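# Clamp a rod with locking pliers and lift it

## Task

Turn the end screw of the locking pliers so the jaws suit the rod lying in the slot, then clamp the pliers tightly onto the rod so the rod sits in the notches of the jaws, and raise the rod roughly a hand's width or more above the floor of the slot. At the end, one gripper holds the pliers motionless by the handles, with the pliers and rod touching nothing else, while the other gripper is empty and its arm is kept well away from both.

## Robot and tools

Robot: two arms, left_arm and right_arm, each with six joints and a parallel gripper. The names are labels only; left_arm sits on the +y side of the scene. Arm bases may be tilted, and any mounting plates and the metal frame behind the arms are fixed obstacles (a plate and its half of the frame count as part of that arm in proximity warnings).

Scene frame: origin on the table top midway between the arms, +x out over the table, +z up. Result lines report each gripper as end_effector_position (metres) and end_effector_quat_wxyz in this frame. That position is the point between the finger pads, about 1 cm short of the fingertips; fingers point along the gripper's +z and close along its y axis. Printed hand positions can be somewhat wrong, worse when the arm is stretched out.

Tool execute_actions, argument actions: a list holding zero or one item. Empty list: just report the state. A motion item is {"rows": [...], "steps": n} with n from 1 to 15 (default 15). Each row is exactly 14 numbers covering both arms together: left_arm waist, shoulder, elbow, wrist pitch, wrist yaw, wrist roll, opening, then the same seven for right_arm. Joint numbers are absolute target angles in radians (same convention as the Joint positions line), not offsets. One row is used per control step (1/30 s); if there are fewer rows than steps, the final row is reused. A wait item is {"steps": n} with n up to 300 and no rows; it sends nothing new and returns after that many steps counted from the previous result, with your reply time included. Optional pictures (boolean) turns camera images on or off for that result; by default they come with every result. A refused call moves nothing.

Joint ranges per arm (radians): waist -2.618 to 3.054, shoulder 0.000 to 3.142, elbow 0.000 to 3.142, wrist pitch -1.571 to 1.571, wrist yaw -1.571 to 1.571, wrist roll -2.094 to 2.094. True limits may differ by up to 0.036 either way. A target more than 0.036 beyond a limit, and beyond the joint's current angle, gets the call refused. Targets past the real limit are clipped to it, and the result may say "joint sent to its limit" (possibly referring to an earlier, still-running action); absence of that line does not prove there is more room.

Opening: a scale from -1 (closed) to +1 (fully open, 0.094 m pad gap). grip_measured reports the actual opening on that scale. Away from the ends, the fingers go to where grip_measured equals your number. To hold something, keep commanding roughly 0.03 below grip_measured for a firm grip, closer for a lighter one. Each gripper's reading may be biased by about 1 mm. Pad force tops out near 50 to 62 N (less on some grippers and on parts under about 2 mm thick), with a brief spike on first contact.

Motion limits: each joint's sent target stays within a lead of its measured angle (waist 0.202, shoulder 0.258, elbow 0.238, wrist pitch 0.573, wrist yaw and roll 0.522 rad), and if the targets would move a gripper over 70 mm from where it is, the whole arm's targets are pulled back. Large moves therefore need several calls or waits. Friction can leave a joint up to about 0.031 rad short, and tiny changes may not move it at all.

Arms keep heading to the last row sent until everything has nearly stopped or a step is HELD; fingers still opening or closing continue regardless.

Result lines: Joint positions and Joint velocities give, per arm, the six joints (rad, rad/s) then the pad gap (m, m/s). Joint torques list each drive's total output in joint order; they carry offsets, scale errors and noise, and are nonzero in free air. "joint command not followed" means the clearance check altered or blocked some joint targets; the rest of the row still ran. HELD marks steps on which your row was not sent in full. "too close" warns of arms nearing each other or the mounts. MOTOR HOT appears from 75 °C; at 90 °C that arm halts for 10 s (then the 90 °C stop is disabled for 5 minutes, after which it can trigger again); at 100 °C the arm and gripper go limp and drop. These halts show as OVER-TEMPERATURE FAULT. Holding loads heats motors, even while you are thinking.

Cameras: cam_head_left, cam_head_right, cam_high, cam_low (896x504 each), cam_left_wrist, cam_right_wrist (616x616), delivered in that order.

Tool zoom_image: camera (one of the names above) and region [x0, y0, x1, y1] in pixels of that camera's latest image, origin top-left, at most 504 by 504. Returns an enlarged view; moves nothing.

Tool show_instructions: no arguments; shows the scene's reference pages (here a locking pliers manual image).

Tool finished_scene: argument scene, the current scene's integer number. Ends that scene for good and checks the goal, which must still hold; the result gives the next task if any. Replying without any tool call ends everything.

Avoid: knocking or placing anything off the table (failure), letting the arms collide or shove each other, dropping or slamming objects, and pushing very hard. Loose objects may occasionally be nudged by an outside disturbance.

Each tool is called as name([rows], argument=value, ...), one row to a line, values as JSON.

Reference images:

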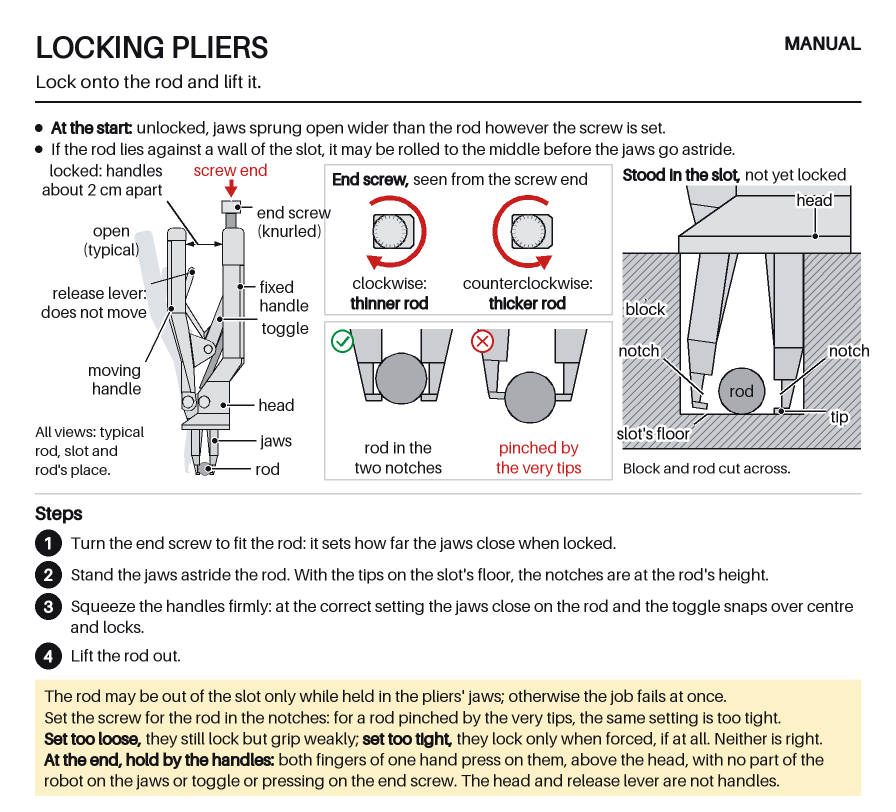

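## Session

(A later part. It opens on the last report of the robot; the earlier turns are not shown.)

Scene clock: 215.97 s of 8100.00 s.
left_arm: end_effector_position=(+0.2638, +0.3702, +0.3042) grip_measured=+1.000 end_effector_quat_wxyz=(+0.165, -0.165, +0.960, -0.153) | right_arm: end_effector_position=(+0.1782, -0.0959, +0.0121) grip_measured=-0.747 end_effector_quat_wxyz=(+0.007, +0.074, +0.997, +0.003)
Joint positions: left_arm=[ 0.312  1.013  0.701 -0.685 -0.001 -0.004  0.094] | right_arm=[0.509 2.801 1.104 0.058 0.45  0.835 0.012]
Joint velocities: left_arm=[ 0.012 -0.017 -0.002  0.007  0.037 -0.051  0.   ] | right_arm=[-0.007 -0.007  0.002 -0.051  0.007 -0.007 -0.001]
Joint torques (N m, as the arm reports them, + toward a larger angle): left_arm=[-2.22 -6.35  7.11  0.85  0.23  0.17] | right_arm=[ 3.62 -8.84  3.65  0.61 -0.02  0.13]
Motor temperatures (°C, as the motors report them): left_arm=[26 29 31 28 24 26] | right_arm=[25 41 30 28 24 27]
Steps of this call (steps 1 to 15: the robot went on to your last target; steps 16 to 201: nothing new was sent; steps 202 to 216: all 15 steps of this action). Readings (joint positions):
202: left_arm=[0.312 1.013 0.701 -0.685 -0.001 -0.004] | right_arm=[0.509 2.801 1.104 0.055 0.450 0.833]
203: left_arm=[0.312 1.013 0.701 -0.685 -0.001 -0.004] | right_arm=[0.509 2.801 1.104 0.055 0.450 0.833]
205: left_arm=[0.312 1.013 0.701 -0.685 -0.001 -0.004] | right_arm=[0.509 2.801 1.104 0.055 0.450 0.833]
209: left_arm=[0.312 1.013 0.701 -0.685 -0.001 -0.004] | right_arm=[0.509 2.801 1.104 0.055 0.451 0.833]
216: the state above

execute_actions([
  {"rows":[[0.3,1.0,0.7,-0.7,0,0,1,0.503,2.817,1.125,0.068,0.447,0.84,-0.4],[0.3,1.0,0.7,-0.7,0,0,1,0.503,2.817,1.125,0.068,0.447,0.84,-0.4],[0.3,1.0,0.7,-0.7,0,0,1,0.503,2.817,1.125,0.068,0.447,0.84,-0.4],[0.3,1.0,0.7,-0.7,0,0,1,0.503,2.817,1.125,0.068,0.447,0.84,-0.4],[0.3,1.0,0.7,-0.7,0,0,1,0.53,2.76,1.07,0.02,0.447,0.84,-0.4],[0.3,1.0,0.7,-0.7,0,0,1,0.53,2.76,1.07,0.02,0.447,0.84,-0.4],[0.3,1.0,0.7,-0.7,0,0,1,0.56,2.70,1.04,-0.04,0.447,0.84,-0.4]]},
], pictures=false)

execute_actions([
  {"rows":[[0.3,1.0,0.7,-0.7,0,0,1,0.855,2.81,0.96,0.06,0.385,1.22,0.2]]},
], pictures=false)

execute_actions([
  {"steps":10},
])

Scene clock: 262.23 s of 8100.00 s.
left_arm: end_effector_position=(+0.2638, +0.3702, +0.3042) grip_measured=+1.000 end_effector_quat_wxyz=(+0.165, -0.165, +0.960, -0.153) | right_arm: end_effector_position=(+0.1822, -0.0909, +0.0445) grip_measured=-0.401 end_effector_quat_wxyz=(+0.016, +0.050, +0.999, +0.008)
Joint positions: left_arm=[ 0.312  1.013  0.701 -0.685 -0.001 -0.004  0.094] | right_arm=[ 0.562  2.696  1.063 -0.008  0.45   0.835  0.028]
Joint velocities: left_arm=[ 0.002  0.022 -0.007  0.007 -0.022 -0.051  0.   ] | right_arm=[-0.002  0.012 -0.007 -0.125  0.022 -0.022 -0.001]
Joint torques (N m, as the arm reports them, + toward a larger angle): left_arm=[-2.21 -6.34  7.11  0.84  0.24  0.17] | right_arm=[ 4.12 -9.52  0.5   0.45 -0.04  0.1 ]
Motor temperatures (°C, as the motors report them): left_arm=[26 28 31 28 24 26] | right_arm=[26 42 30 28 24 27]
Steps of this call (steps 1 to 15: the robot went on to your last target; steps 16 to 1373: nothing new was sent; steps 1374 to 1388: all 15 steps of this action). Readings (joint positions):
1374: left_arm=[0.312 1.013 0.701 -0.685 -0.001 -0.004] | right_arm=[0.509 2.801 1.104 0.058 0.450 0.835]
1375: left_arm=[0.312 1.013 0.701 -0.685 -0.001 -0.004] | right_arm=[0.509 2.801 1.104 0.058 0.450 0.835]
1377: left_arm=[0.312 1.013 0.701 -0.685 -0.001 -0.004] | right_arm=[0.509 2.801 1.104 0.058 0.450 0.835]
1381: left_arm=[0.312 1.013 0.701 -0.685 -0.001 -0.004] | right_arm=[0.530 2.755 1.077 0.025 0.450 0.835]
1388: the state above

Scene clock: 262.73 s of 8100.00 s.
left_arm: end_effector_position=(+0.2638, +0.3702, +0.3042) grip_measured=+1.000 end_effector_quat_wxyz=(+0.165, -0.165, +0.960, -0.153) | right_arm: end_effector_position=(+0.0823, -0.0684, +0.0440) grip_measured=+0.199 end_effector_quat_wxyz=(+0.007, +0.067, +0.998, +0.011)
Joint positions: left_arm=[ 0.312  1.013  0.701 -0.685 -0.001 -0.004  0.094] | right_arm=[0.863 2.804 0.975 0.048 0.39  1.197 0.056]
Joint velocities: left_arm=[ 0.002 -0.022 -0.007  0.007 -0.007 -0.022  0.   ] | right_arm=[ 0.007 -0.002 -0.012 -0.007 -0.037  0.11  -0.001]
Joint torques (N m, as the arm reports them, + toward a larger angle): left_arm=[-2.21 -6.34  7.1   0.84  0.24  0.17] | right_arm=[ 2.71 -9.36  0.79  0.69 -0.02  0.05]
Motor temperatures (°C, as the motors report them): left_arm=[26 28 31 28 24 26] | right_arm=[26 42 30 28 24 27]
Steps of this call (steps 1 to 15: all 15 steps of this action). Readings (joint positions):
1: left_arm=[0.312 1.013 0.701 -0.685 -0.001 -0.004] | right_arm=[0.576 2.701 1.056 0.002 0.450 0.879]
2: left_arm=[0.312 1.013 0.701 -0.685 -0.001 -0.004] | right_arm=[0.608 2.711 1.046 0.019 0.449 0.933]
4: left_arm=[0.312 1.013 0.701 -0.685 -0.001 -0.004] | right_arm=[0.719 2.744 1.023 0.039 0.436 1.023]
8: left_arm=[0.312 1.013 0.701 -0.685 -0.001 -0.004] | right_arm=[0.884 2.798 0.984 0.045 0.395 1.133]
15: the state above

Scene clock: 263.07 s of 8100.00 s.
left_arm: end_effector_position=(+0.2638, +0.3702, +0.3042) grip_measured=+1.000 end_effector_quat_wxyz=(+0.165, -0.165, +0.960, -0.153) | right_arm: end_effector_position=(+0.0824, -0.0683, +0.0440) grip_measured=+0.199 end_effector_quat_wxyz=(+0.007, +0.074, +0.997, +0.011)
Joint positions: left_arm=[ 0.312  1.013  0.701 -0.685 -0.001 -0.004  0.094] | right_arm=[0.863 2.804 0.975 0.049 0.39  1.212 0.056]
Joint velocities: left_arm=[-0.007 -0.002  0.002 -0.11  -0.022  0.081  0.   ] | right_arm=[-0.007 -0.017 -0.012  0.037  0.022 -0.066  0.001]
Joint torques (N m, as the arm reports them, + toward a larger angle): left_arm=[-2.22 -6.35  7.12  0.84  0.24  0.17] | right_arm=[ 2.95 -9.2   0.76  0.67 -0.04  0.15]
Motor temperatures (°C, as the motors report them): left_arm=[26 28 31 28 24 26] | right_arm=[26 43 30 28 24 27]
Steps of this call (steps 1 to 10: the robot went on to your last target). Readings (joint positions):
1: left_arm=[0.312 1.013 0.701 -0.685 -0.001 -0.004] | right_arm=[0.863 2.804 0.975 0.049 0.390 1.200]
2: left_arm=[0.312 1.013 0.701 -0.685 -0.001 -0.004] | right_arm=[0.863 2.804 0.975 0.049 0.390 1.203]
4: left_arm=[0.312 1.013 0.701 -0.685 -0.001 -0.004] | right_arm=[0.863 2.804 0.975 0.049 0.390 1.207]
8: left_arm=[0.312 1.013 0.701 -0.685 -0.001 -0.004] | right_arm=[0.863 2.804 0.975 0.049 0.390 1.211]
10: the state above

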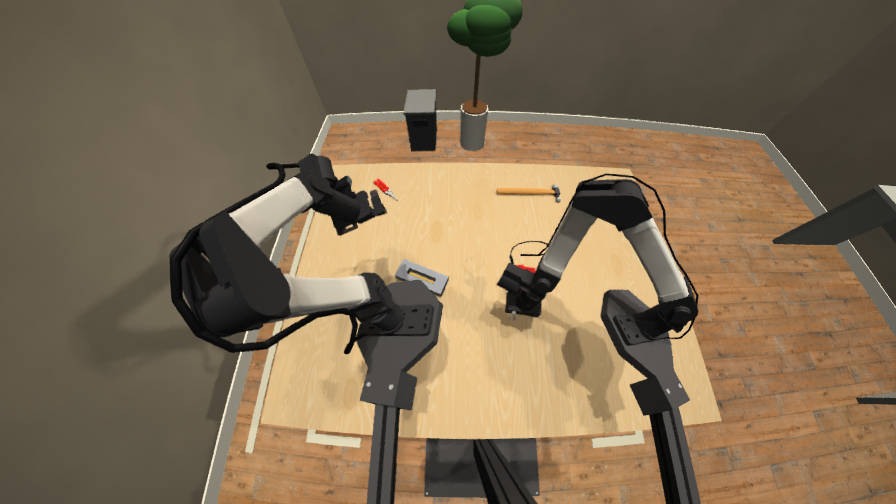

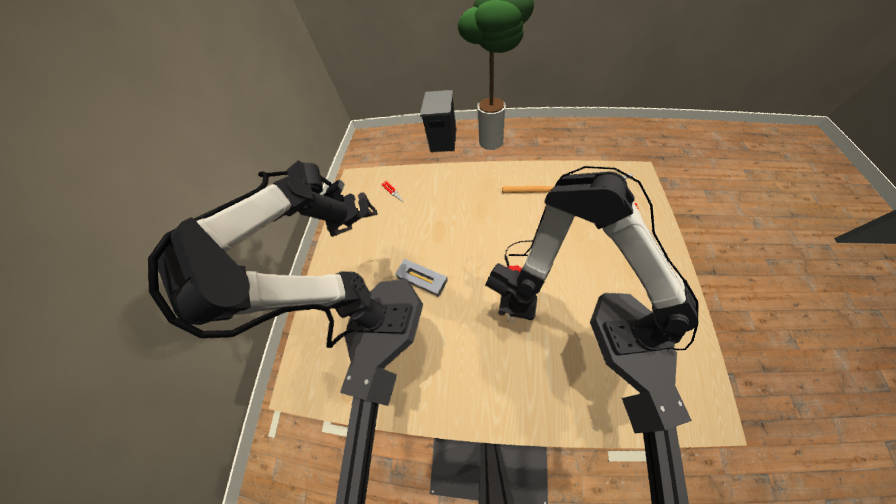

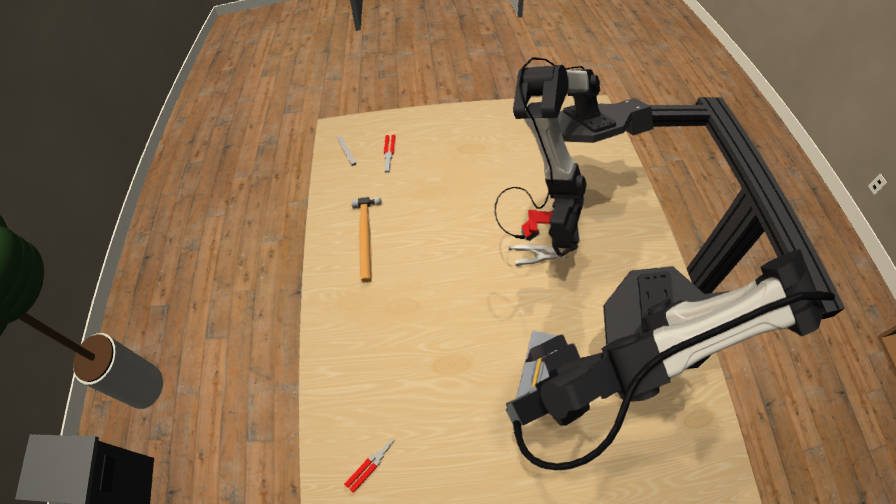

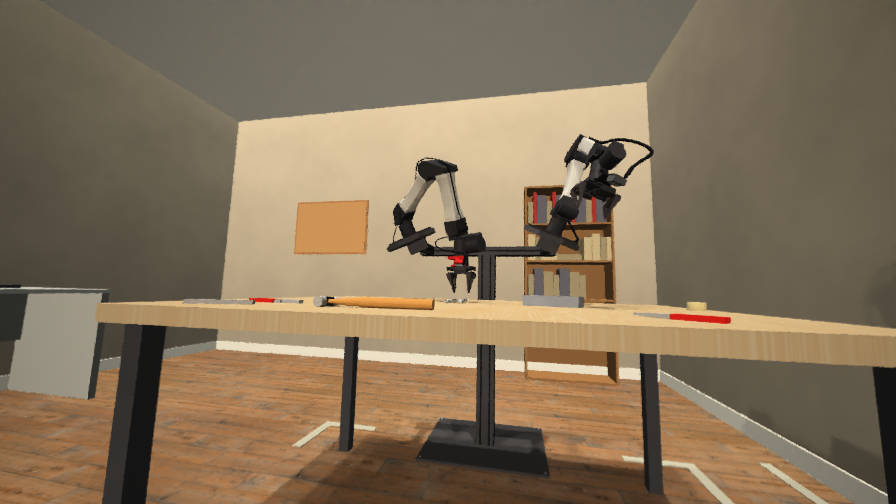

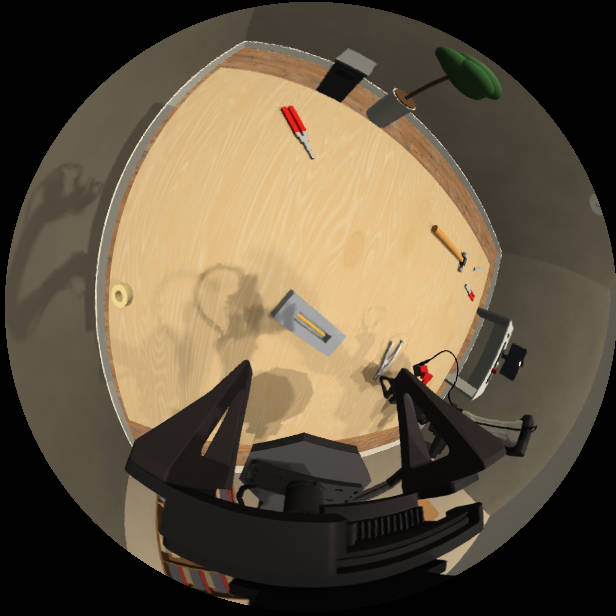

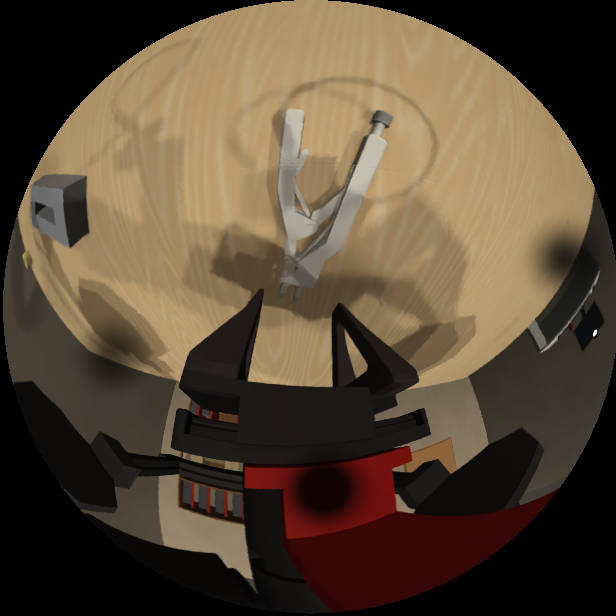

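execute_actions([
  {"rows":[[0.3,1.0,0.7,-0.7,0,0,1,0.845,2.85,1.02,0.07,0.4,1.2,0.2],[0.3,1.0,0.7,-0.7,0,0,1,0.845,2.85,1.02,0.07,0.4,1.2,0.2],[0.3,1.0,0.7,-0.7,0,0,1,0.835,2.89,1.045,0.085,0.4,1.18,0.2],[0.3,1.0,0.7,-0.7,0,0,1,0.835,2.89,1.045,0.085,0.4,1.18,0.2],[0.3,1.0,0.7,-0.7,0,0,1,0.825,2.92,1.065,0.095,0.4,1.17,0.2],[0.3,1.0,0.7,-0.7,0,0,1,0.825,2.92,1.065,0.095,0.4,1.17,0.2],[0.3,1.0,0.7,-0.7,0,0,1,0.813,2.944,1.078,0.103,0.405,1.16,0.2]]},
])

Scene clock: 271.87 s of 8100.00 s.
left_arm: end_effector_position=(+0.2638, +0.3702, +0.3042) grip_measured=+1.000 end_effector_quat_wxyz=(+0.165, -0.165, +0.960, -0.153) | right_arm: end_effector_position=(+0.0799, -0.0663, +0.0110) grip_measured=+0.199 end_effector_quat_wxyz=(+0.001, +0.071, +0.997, +0.002)
Joint positions: left_arm=[ 0.312  1.013  0.701 -0.685 -0.001 -0.004  0.094] | right_arm=[0.821 2.931 1.056 0.087 0.396 1.17  0.056]
Joint velocities: left_arm=[-0.007  0.012 -0.002 -0.051  0.007 -0.007  0.   ] | right_arm=[-0.007 -0.012 -0.002  0.11  -0.022 -0.022  0.   ]
Joint torques (N m, as the arm reports them, + toward a larger angle): left_arm=[-2.2  -6.35  7.11  0.84  0.23  0.17] | right_arm=[ 2.96 -8.98  3.24  0.57  0.11  0.  ]
Motor temperatures (°C, as the motors report them): left_arm=[26 28 31 28 24 26] | right_arm=[25 43 30 28 24 27]
Steps of this call (steps 1 to 30: the robot went on to your last target; steps 31 to 249: nothing new was sent; steps 250 to 264: all 15 steps of this action). Readings (joint positions):
250: left_arm=[0.312 1.013 0.701 -0.685 -0.001 -0.004] | right_arm=[0.862 2.807 0.978 0.049 0.391 1.212]
251: left_arm=[0.312 1.013 0.701 -0.685 -0.001 -0.004] | right_arm=[0.860 2.813 0.985 0.050 0.391 1.211]
253: left_arm=[0.312 1.013 0.701 -0.685 -0.001 -0.004] | right_arm=[0.854 2.840 1.009 0.058 0.392 1.203]
257: left_arm=[0.312 1.013 0.701 -0.685 -0.001 -0.004] | right_arm=[0.832 2.905 1.051 0.080 0.393 1.184]
264: the state above

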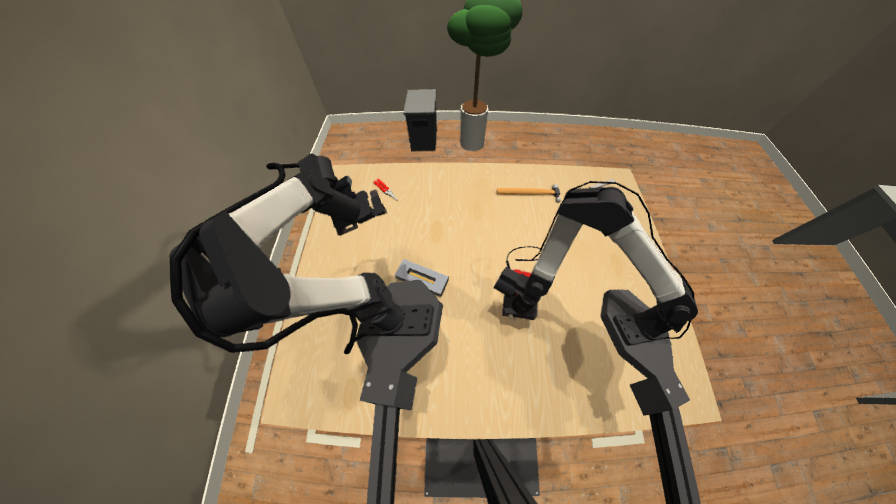

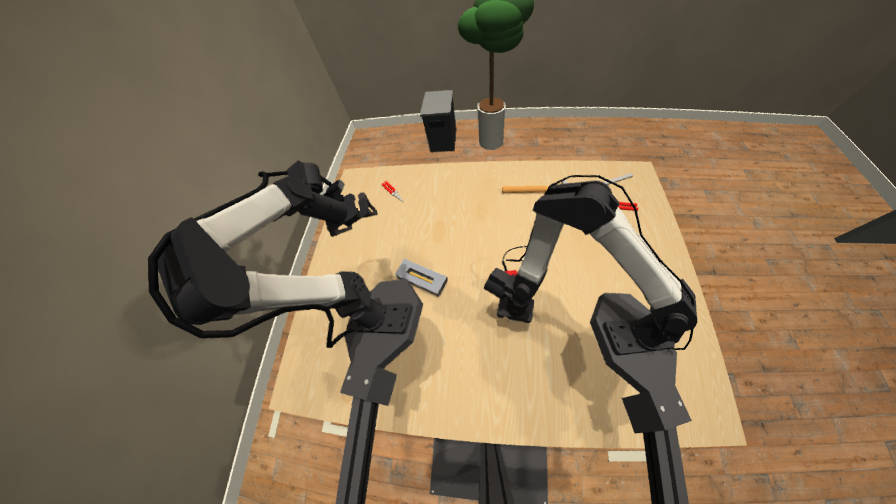

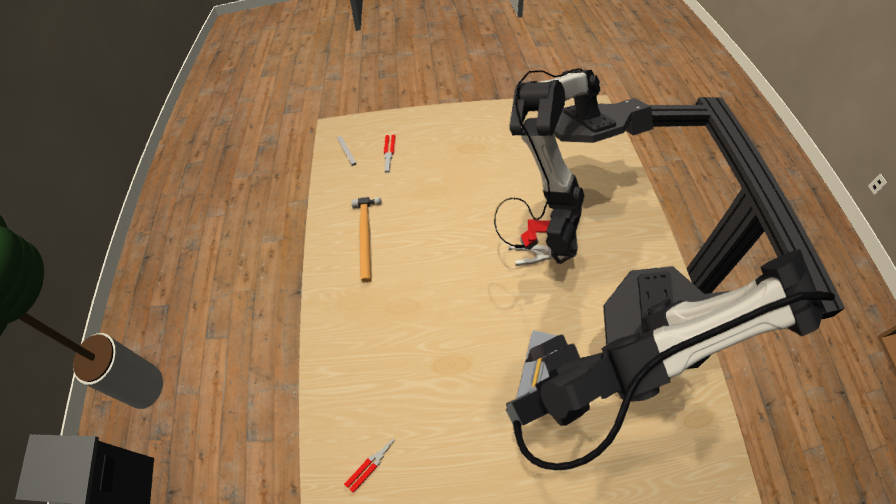

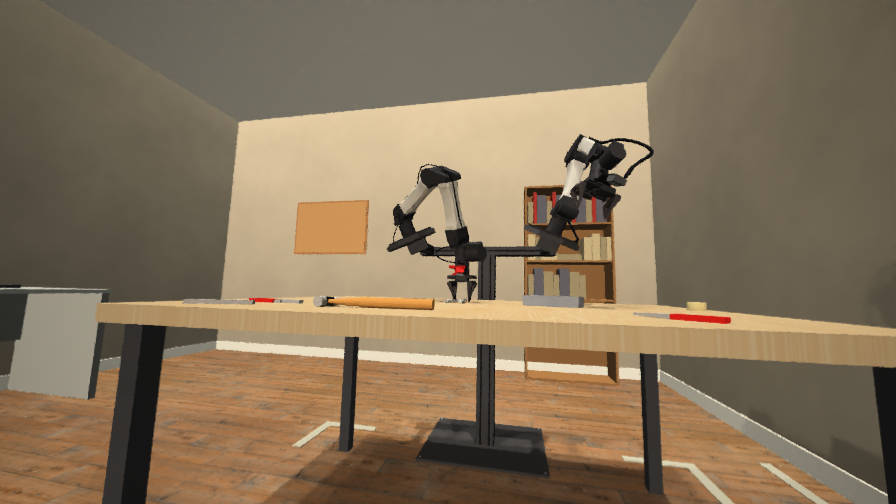

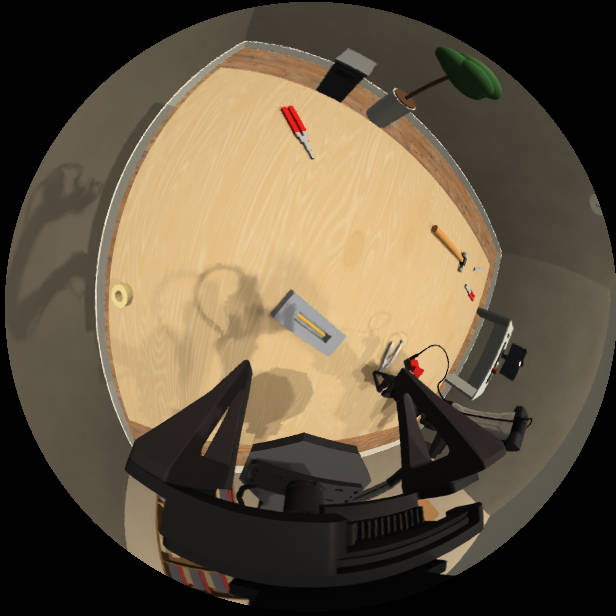

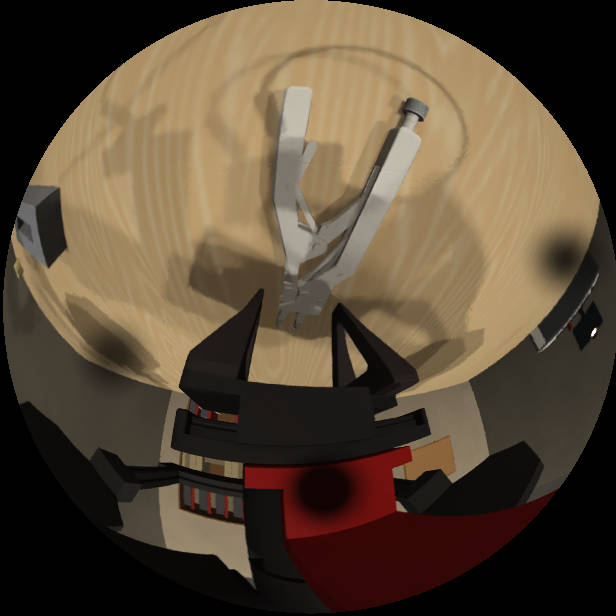

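execute_actions([
  {"rows":[[0.3,1.0,0.7,-0.7,0,0,1,0.797,2.944,1.09,0.103,0.405,1.16,0.1],[0.3,1.0,0.7,-0.7,0,0,1,0.797,2.944,1.09,0.103,0.405,1.16,0.0],[0.3,1.0,0.7,-0.7,0,0,1,0.797,2.944,1.09,0.103,0.405,1.16,-0.05],[0.3,1.0,0.7,-0.7,0,0,1,0.797,2.944,1.09,0.103,0.405,1.16,-0.1],[0.3,1.0,0.7,-0.7,0,0,1,0.797,2.944,1.09,0.103,0.405,1.16,-0.15],[0.3,1.0,0.7,-0.7,0,0,1,0.797,2.944,1.09,0.103,0.405,1.16,-0.2],[0.3,1.0,0.7,-0.7,0,0,1,0.797,2.944,1.09,0.103,0.405,1.16,-0.25],[0.3,1.0,0.7,-0.7,0,0,1,0.797,2.944,1.09,0.103,0.405,1.16,-0.29],[0.3,1.0,0.7,-0.7,0,0,1,0.797,2.944,1.09,0.103,0.405,1.16,-0.32],[0.3,1.0,0.7,-0.7,0,0,1,0.797,2.944,1.09,0.103,0.405,1.16,-0.35],[0.3,1.0,0.7,-0.7,0,0,1,0.797,2.944,1.09,0.103,0.405,1.16,-0.38],[0.3,1.0,0.7,-0.7,0,0,1,0.797,2.944,1.09,0.103,0.405,1.16,-0.41],[0.3,1.0,0.7,-0.7,0,0,1,0.797,2.944,1.09,0.103,0.405,1.16,-0.44]]},
], pictures=false)

Scene clock: 282.50 s of 8100.00 s.
left_arm: end_effector_position=(+0.2638, +0.3702, +0.3042) grip_measured=+1.000 end_effector_quat_wxyz=(+0.165, -0.165, +0.960, -0.153) | right_arm: end_effector_position=(+0.0862, -0.0629, +0.0101) grip_measured=-0.401 end_effector_quat_wxyz=(+0.003, +0.079, +0.997, +0.007)
Joint positions: left_arm=[ 0.312  1.013  0.701 -0.685 -0.001 -0.004  0.094] | right_arm=[0.806 2.931 1.068 0.092 0.398 1.166 0.028]
Joint velocities: left_arm=[ 0.002  0.012  0.002 -0.007 -0.007  0.095  0.   ] | right_arm=[-0.002 -0.007 -0.002 -0.051 -0.007 -0.051  0.   ]
Joint torques (N m, as the arm reports them, + toward a larger angle): left_arm=[-2.22 -6.33  7.11  0.84  0.24  0.17] | right_arm=[ 2.82 -8.92  3.39  0.62  0.12  0.  ]
Motor temperatures (°C, as the motors report them): left_arm=[26 28 31 28 24 26] | right_arm=[25 43 30 28 24 27]
Steps of this call (steps 1 to 15: the robot went on to your last target; steps 16 to 304: nothing new was sent; steps 305 to 319: all 15 steps of this action). Readings (joint positions):
305: left_arm=[0.312 1.013 0.701 -0.685 -0.001 -0.004] | right_arm=[0.820 2.931 1.056 0.090 0.397 1.166]
306: left_arm=[0.312 1.013 0.701 -0.685 -0.001 -0.004] | right_arm=[0.817 2.931 1.058 0.090 0.397 1.166]
308: left_arm=[0.312 1.013 0.701 -0.685 -0.001 -0.004] | right_arm=[0.810 2.931 1.063 0.090 0.397 1.166]
312: left_arm=[0.312 1.013 0.701 -0.685 -0.001 -0.004] | right_arm=[0.806 2.931 1.068 0.092 0.398 1.166]
319: the state above

execute_actions([
  {"rows":[[0.3,1.0,0.7,-0.7,0,0,1,0.81,2.91,1.04,0.07,0.4,1.16,-0.44],[0.3,1.0,0.7,-0.7,0,0,1,0.815,2.89,1.03,0.065,0.4,1.16,-0.44],[0.3,1.0,0.7,-0.7,0,0,1,0.82,2.87,1.02,0.06,0.4,1.16,-0.44],[0.3,1.0,0.7,-0.7,0,0,1,0.83,2.85,1.01,0.05,0.4,1.16,-0.44],[0.3,1.0,0.7,-0.7,0,0,1,0.84,2.82,1.0,0.04,0.4,1.16,-0.44],[0.3,1.0,0.7,-0.7,0,0,1,0.85,2.79,0.98,0.03,0.4,1.16,-0.44],[0.3,1.0,0.7,-0.7,0,0,1,0.85,2.76,0.96,0.02,0.4,1.1,-0.44],[0.3,1.0,0.7,-0.7,0,0,1,0.85,2.73,0.95,0.01,0.4,1.0,-0.44],[0.3,1.0,0.7,-0.7,0,0,1,0.85,2.70,0.94,0.0,0.4,0.9,-0.44],[0.3,1.0,0.7,-0.7,0,0,1,0.85,2.67,0.93,-0.01,0.4,0.8,-0.44],[0.3,1.0,0.7,-0.7,0,0,1,0.85,2.64,0.92,-0.02,0.4,0.7,-0.44],[0.3,1.0,0.7,-0.7,0,0,1,0.85,2.61,0.91,-0.02,0.4,0.6,-0.44],[0.3,1.0,0.7,-0.7,0,0,1,0.85,2.58,0.90,-0.02,0.4,0.5,-0.44],[0.3,1.0,0.7,-0.7,0,0,1,0.85,2.55,0.89,-0.02,0.4,0.4,-0.44],[0.3,1.0,0.7,-0.7,0,0,1,0.85,2.52,0.88,-0.02,0.4,0.3,-0.44]]},
], pictures=false)

execute_actions([
  {"rows":[[0.3,1.0,0.7,-0.7,0,0,1,0.82,2.50,0.865,0.02,0.34,0.2,-0.44],[0.3,1.0,0.7,-0.7,0,0,1,0.79,2.49,0.85,0.06,0.28,0.12,-0.44],[0.3,1.0,0.7,-0.7,0,0,1,0.76,2.47,0.835,0.1,0.23,0.04,-0.44],[0.3,1.0,0.7,-0.7,0,0,1,0.74,2.46,0.82,0.14,0.17,-0.04,-0.44],[0.3,1.0,0.7,-0.7,0,0,1,0.71,2.44,0.80,0.18,0.12,-0.12,-0.44],[0.3,1.0,0.7,-0.7,0,0,1,0.68,2.42,0.785,0.22,0.06,-0.2,-0.44],[0.3,1.0,0.7,-0.7,0,0,1,0.65,2.41,0.77,0.26,0.0,-0.29,-0.44],[0.3,1.0,0.7,-0.7,0,0,1,0.62,2.39,0.75,0.3,-0.05,-0.37,-0.44],[0.3,1.0,0.7,-0.7,0,0,1,0.6,2.38,0.735,0.35,-0.11,-0.46,-0.44],[0.3,1.0,0.7,-0.7,0,0,1,0.57,2.36,0.72,0.39,-0.16,-0.55,-0.44],[0.3,1.0,0.7,-0.7,0,0,1,0.54,2.35,0.70,0.43,-0.22,-0.63,-0.44],[0.3,1.0,0.7,-0.7,0,0,1,0.51,2.33,0.685,0.47,-0.28,-0.72,-0.44],[0.3,1.0,0.7,-0.7,0,0,1,0.48,2.31,0.67,0.52,-0.33,-0.8,-0.44],[0.3,1.0,0.7,-0.7,0,0,1,0.45,2.30,0.65,0.56,-0.39,-0.9,-0.44],[0.3,1.0,0.7,-0.7,0,0,1,0.425,2.283,0.63,0.6,-0.44,-0.98,-0.44]]},
], pictures=false)

execute_actions([
  {"steps":25},
])

Scene clock: 308.10 s of 8100.00 s.
left_arm: end_effector_position=(+0.2638, +0.3702, +0.3042) grip_measured=+1.000 end_effector_quat_wxyz=(+0.165, -0.165, +0.960, -0.153) | right_arm: end_effector_position=(+0.1206, -0.0556, +0.0973) grip_measured=-0.401 end_effector_quat_wxyz=(+0.044, -0.164, +0.984, +0.048)
Joint positions: left_arm=[ 0.312  1.013  0.701 -0.685 -0.001 -0.004  0.094] | right_arm=[0.845 2.584 0.92  0.002 0.395 0.671 0.028]
Joint velocities: left_arm=[-0.007  0.007 -0.007  0.007 -0.022  0.022  0.   ] | right_arm=[-0.017 -0.911 -0.252 -0.154 -0.037 -2.484  0.   ]
Joint torques (N m, as the arm reports them, + toward a larger angle): left_arm=[-2.22 -6.34  7.12  0.84  0.23  0.17] | right_arm=[  3.83 -10.31   1.12   0.59  -0.04   0.06]
Motor temperatures (°C, as the motors report them): left_arm=[26 28 31 28 24 26] | right_arm=[25 44 30 28 24 27]
Steps of this call (steps 1 to 15: the robot went on to your last target; steps 16 to 753: nothing new was sent; steps 754 to 768: all 15 steps of this action). Readings (joint positions):
754: left_arm=[0.312 1.013 0.701 -0.685 -0.001 -0.004] | right_arm=[0.806 2.930 1.068 0.091 0.398 1.166]
755: left_arm=[0.312 1.013 0.701 -0.685 -0.001 -0.004] | right_arm=[0.806 2.927 1.066 0.091 0.398 1.165]
757: left_arm=[0.312 1.013 0.701 -0.685 -0.001 -0.004] | right_arm=[0.809 2.905 1.049 0.083 0.397 1.165]
761: left_arm=[0.312 1.013 0.701 -0.685 -0.001 -0.004] | right_arm=[0.836 2.806 0.991 0.049 0.396 1.133]
768: the state above

Scene clock: 308.60 s of 8100.00 s.
left_arm: end_effector_position=(+0.2638, +0.3702, +0.3042) grip_measured=+1.000 end_effector_quat_wxyz=(+0.165, -0.165, +0.960, -0.153) | right_arm: end_effector_position=(+0.1717, -0.0454, +0.1482) grip_measured=-0.400 end_effector_quat_wxyz=(+0.180, -0.531, +0.767, +0.313)
Joint positions: left_arm=[ 0.312  1.013  0.701 -0.685 -0.001 -0.004  0.094] | right_arm=[ 0.477  2.332  0.68   0.395 -0.191 -0.605  0.028]
Joint velocities: left_arm=[-0.012  0.007 -0.012 -0.022  0.022  0.037  0.   ] | right_arm=[-0.818 -0.481 -0.481  1.223 -1.546 -2.527 -0.   ]
Joint torques (N m, as the arm reports them, + toward a larger angle): left_arm=[-2.21 -6.36  7.12  0.84  0.23  0.17] | right_arm=[ 3.33 -9.81  1.08  1.4  -0.54  0.04]
Motor temperatures (°C, as the motors report them): left_arm=[26 28 31 28 24 26] | right_arm=[25 44 30 28 24 27]
Steps of this call (steps 1 to 15: all 15 steps of this action). Readings (joint positions):
1: left_arm=[0.312 1.013 0.701 -0.685 -0.001 -0.004] | right_arm=[0.843 2.554 0.911 0.003 0.390 0.583]
2: left_arm=[0.312 1.013 0.701 -0.685 -0.001 -0.004] | right_arm=[0.836 2.527 0.900 0.010 0.372 0.496]
4: left_arm=[0.312 1.013 0.701 -0.685 -0.001 -0.004] | right_arm=[0.801 2.486 0.875 0.045 0.313 0.324]
8: left_arm=[0.312 1.013 0.701 -0.685 -0.001 -0.004] | right_arm=[0.680 2.430 0.807 0.152 0.153 -0.009]
15: the state above

Scene clock: 309.43 s of 8100.00 s.
left_arm: end_effector_position=(+0.2638, +0.3702, +0.3042) grip_measured=+1.000 end_effector_quat_wxyz=(+0.165, -0.165, +0.960, -0.153) | right_arm: end_effector_position=(+0.1997, -0.0268, +0.1888) grip_measured=-0.400 end_effector_quat_wxyz=(-0.338, +0.615, -0.625, -0.342)
Joint positions: left_arm=[ 0.312  1.013  0.701 -0.685 -0.001 -0.004  0.094] | right_arm=[ 0.422  2.292  0.654  0.569 -0.404 -0.972  0.028]
Joint velocities: left_arm=[-0.007  0.017 -0.007 -0.11   0.051  0.066  0.   ] | right_arm=[-0.002  0.007 -0.022 -0.022  0.007 -0.037 -0.   ]
Joint torques (N m, as the arm reports them, + toward a larger angle): left_arm=[-2.21 -6.34  7.11  0.84  0.24  0.17] | right_arm=[ 3.87 -8.85  0.65  1.66 -0.8   0.05]
Motor temperatures (°C, as the motors report them): left_arm=[26 28 31 28 24 26] | right_arm=[25 44 30 28 24 27]
Steps of this call (steps 1 to 25: the robot went on to your last target). Readings (joint positions):
1: left_arm=[0.312 1.013 0.701 -0.685 -0.001 -0.004] | right_arm=[0.453 2.317 0.666 0.430 -0.236 -0.679]
2: left_arm=[0.312 1.013 0.701 -0.685 -0.001 -0.004] | right_arm=[0.435 2.304 0.657 0.459 -0.270 -0.738]
4: left_arm=[0.312 1.013 0.701 -0.685 -0.001 -0.004] | right_arm=[0.422 2.294 0.654 0.504 -0.316 -0.822]
8: left_arm=[0.312 1.013 0.701 -0.685 -0.001 -0.004] | right_arm=[0.422 2.292 0.654 0.549 -0.372 -0.911]
25: the state above

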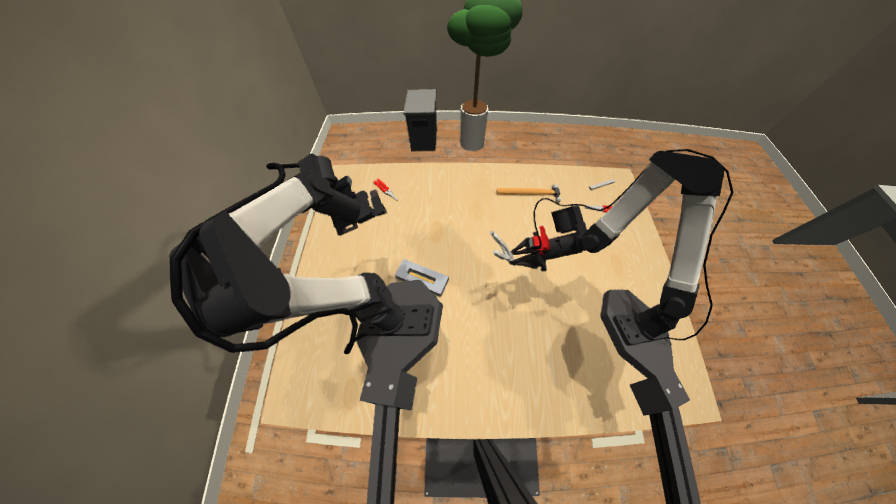

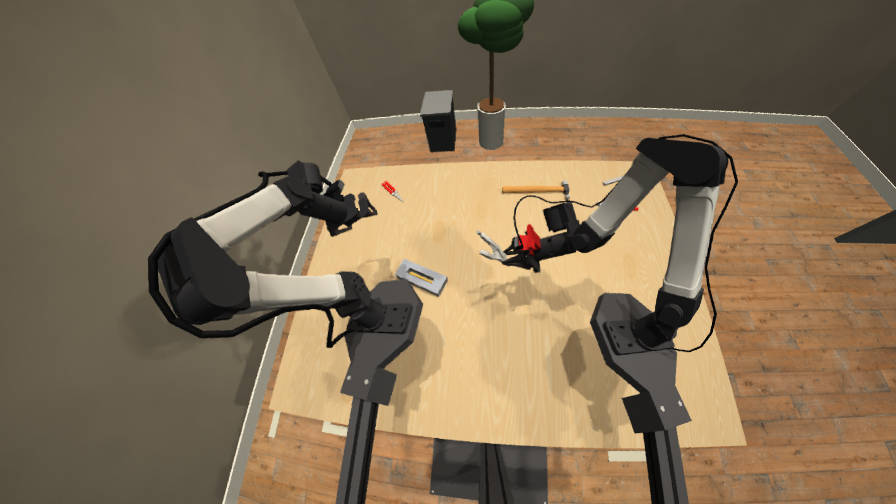

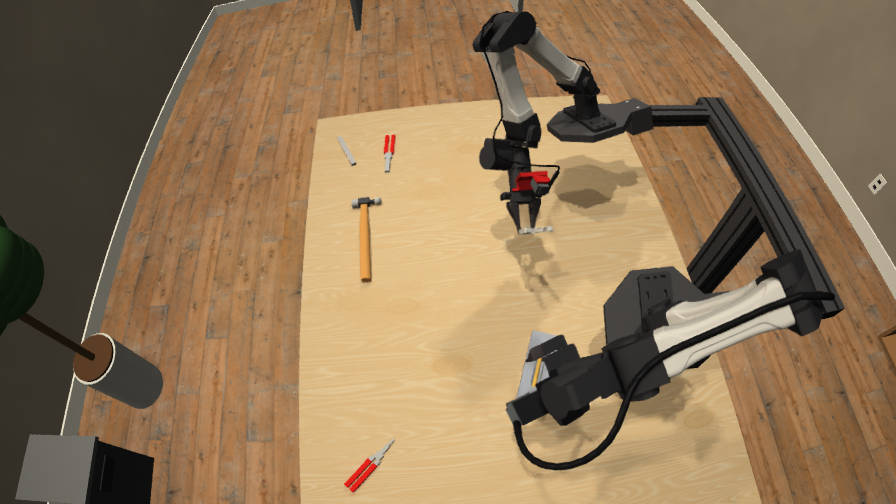

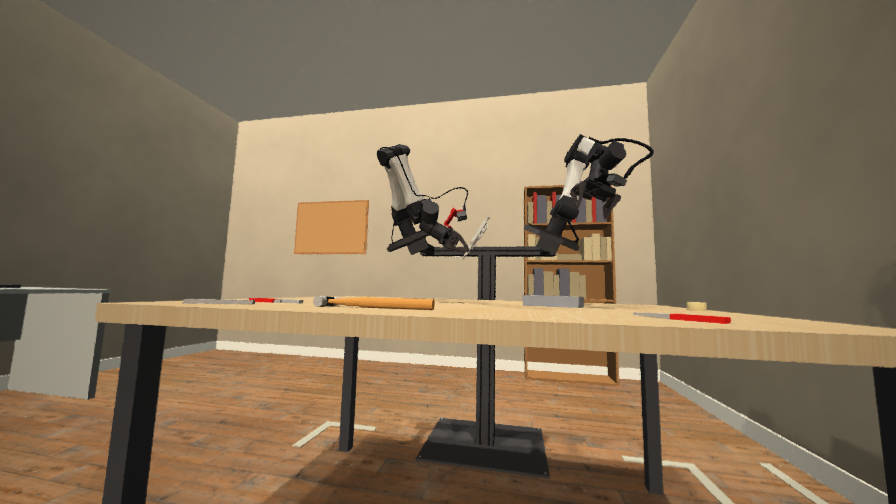

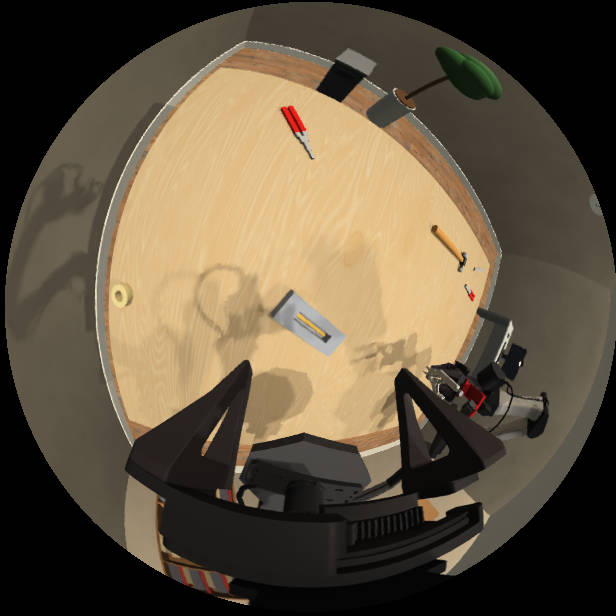

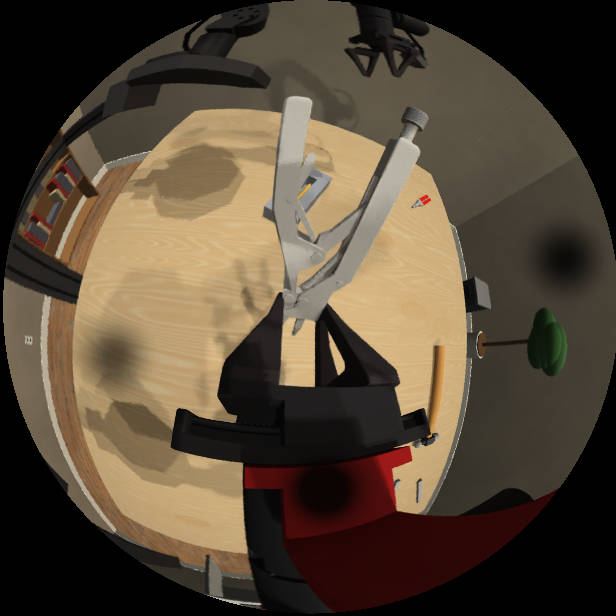

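execute_actions([
  {"rows":[[-0.71,1.67,0.89,-0.57,0,0.84,-0.3,0.425,2.283,0.63,0.6,-0.44,-0.98,-0.44]]},
], pictures=false)

execute_actions([
  {"steps":30},
])

Scene clock: 324.67 s of 8100.00 s.
left_arm: end_effector_position=(+0.2522, +0.0929, +0.3110) grip_measured=-0.298 end_effector_quat_wxyz=(+0.178, +0.612, +0.743, -0.204) | right_arm: end_effector_position=(+0.1997, -0.0267, +0.1889) grip_measured=-0.400 end_effector_quat_wxyz=(-0.338, +0.615, -0.625, -0.342)
Joint positions: left_arm=[-0.574  1.682  0.9   -0.557 -0.004  0.776  0.033] | right_arm=[ 0.422  2.292  0.654  0.569 -0.405 -0.973  0.028]
Joint velocities: left_arm=[-2.054 -0.037 -0.007  0.095  0.037  0.403 -0.001] | right_arm=[-0.002 -0.022 -0.002 -0.081  0.022  0.037  0.   ]
Joint torques (N m, as the arm reports them, + toward a larger angle): left_arm=[-3.92 -8.84  6.02  0.83  0.38  0.18] | right_arm=[ 3.84 -8.92  0.81  1.68 -0.75  0.02]
Motor temperatures (°C, as the motors report them): left_arm=[26 28 31 28 24 26] | right_arm=[26 44 29 30 24 27]
Steps of this call (steps 1 to 30: the robot went on to your last target; steps 31 to 442: nothing new was sent; steps 443 to 457: all 15 steps of this action). Readings (joint positions):
443: left_arm=[0.290 1.038 0.723 -0.696 -0.011 0.056] | right_arm=[0.422 2.292 0.654 0.569 -0.405 -0.973]
444: left_arm=[0.238 1.102 0.769 -0.690 -0.014 0.139] | right_arm=[0.422 2.292 0.654 0.569 -0.405 -0.973]
446: left_arm=[0.120 1.250 0.855 -0.634 -0.013 0.312] | right_arm=[0.422 2.292 0.654 0.569 -0.405 -0.973]
450: left_arm=[-0.100 1.517 0.900 -0.560 -0.009 0.566] | right_arm=[0.422 2.292 0.654 0.569 -0.405 -0.973]
457: the state above

Scene clock: 325.67 s of 8100.00 s.
left_arm: end_effector_position=(+0.2207, +0.0596, +0.3321) grip_measured=-0.298 end_effector_quat_wxyz=(+0.200, +0.683, +0.671, -0.208) | right_arm: end_effector_position=(+0.1997, -0.0267, +0.1889) grip_measured=-0.400 end_effector_quat_wxyz=(-0.338, +0.615, -0.625, -0.342)
Joint positions: left_arm=[-0.723  1.682  0.9   -0.556  0.011  0.834  0.033] | right_arm=[ 0.422  2.292  0.654  0.569 -0.405 -0.973  0.028]
Joint velocities: left_arm=[ 0.002 -0.002  0.007  0.037  0.007 -0.007 -0.   ] | right_arm=[ 0.017  0.022  0.002 -0.037 -0.037 -0.007  0.001]
Joint torques (N m, as the arm reports them, + toward a larger angle): left_arm=[-2.38 -8.51  6.37  1.02  0.21  0.17] | right_arm=[ 3.97 -8.94  0.77  1.63 -0.74  0.02]
Motor temperatures (°C, as the motors report them): left_arm=[26 28 31 28 24 26] | right_arm=[26 44 29 30 24 27]
Steps of this call (steps 1 to 30: the robot went on to your last target). Readings (joint positions):
1: left_arm=[-0.641 1.682 0.900 -0.556 -0.001 0.788] | right_arm=[0.422 2.292 0.654 0.569 -0.405 -0.973]
2: left_arm=[-0.690 1.682 0.900 -0.556 0.005 0.798] | right_arm=[0.422 2.292 0.654 0.569 -0.405 -0.973]
4: left_arm=[-0.730 1.682 0.900 -0.556 0.013 0.813] | right_arm=[0.422 2.292 0.654 0.569 -0.405 -0.973]
8: left_arm=[-0.723 1.682 0.900 -0.556 0.011 0.826] | right_arm=[0.422 2.292 0.654 0.569 -0.405 -0.973]
30: the state above
All arms were judged still, so your last target was given up. Only a new action makes them travel on or press farther. Fingers that are still opening or closing keep moving.

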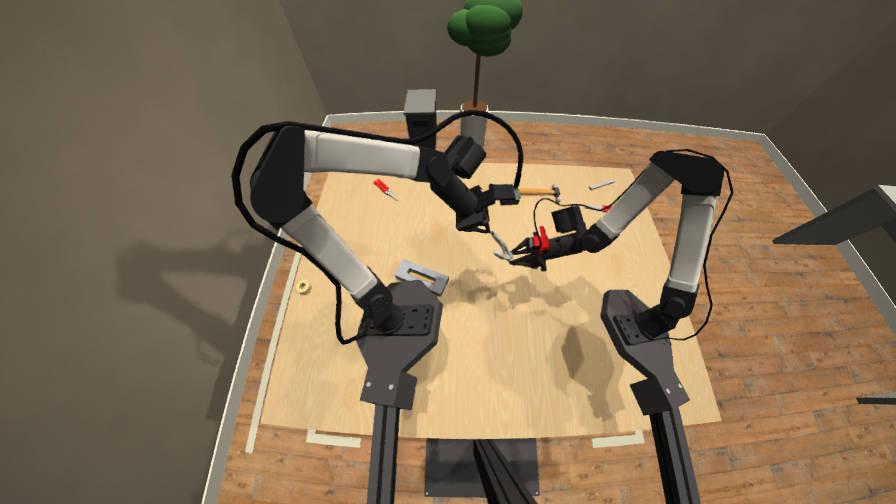

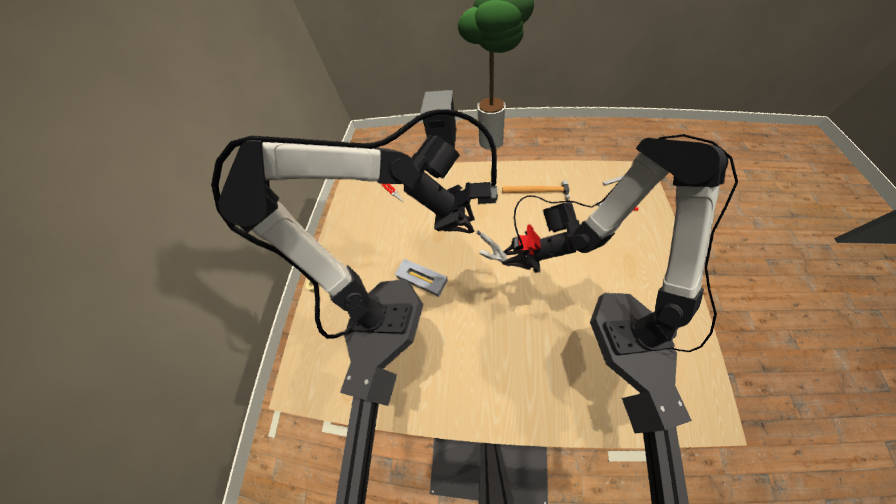

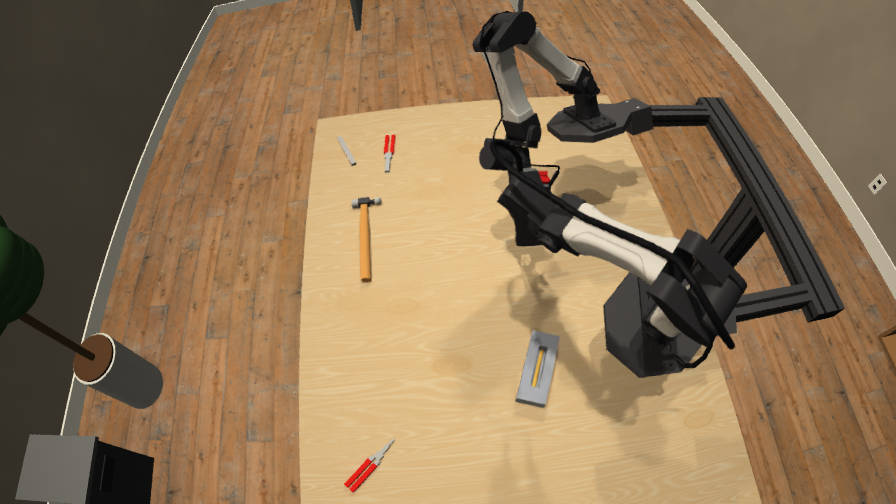

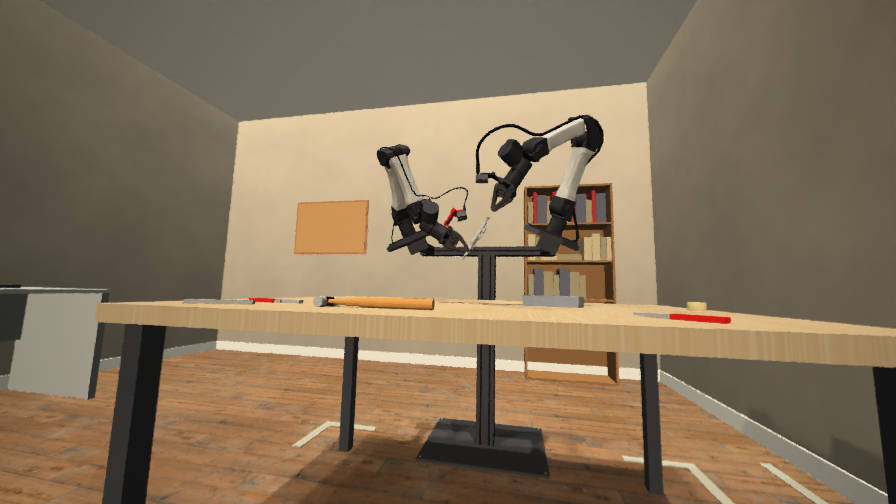

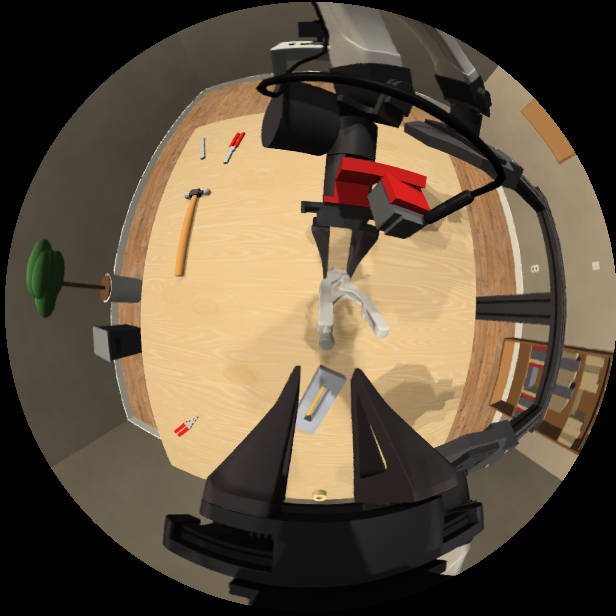

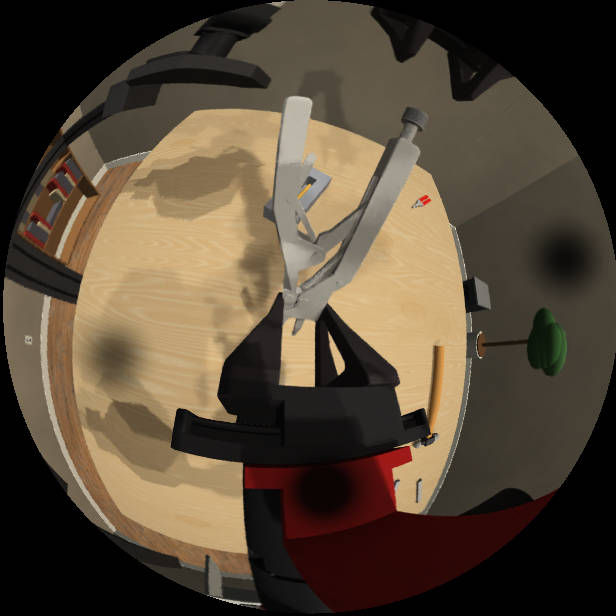

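zoom_image(camera="cam_low", region=[430, 160, 540, 270])

Region (430, 160, 540, 270) of cam_low's 896x504 image, scaled by 4.582, with more detail than that image has.

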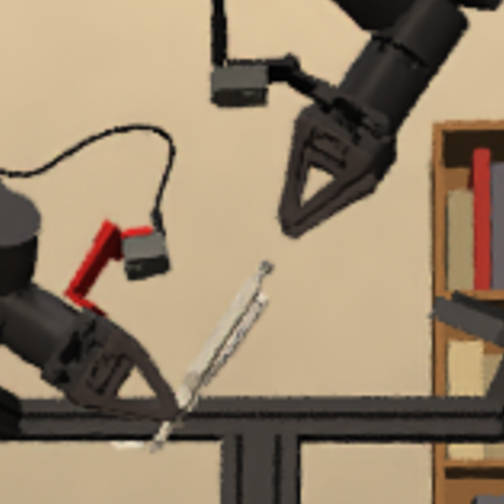

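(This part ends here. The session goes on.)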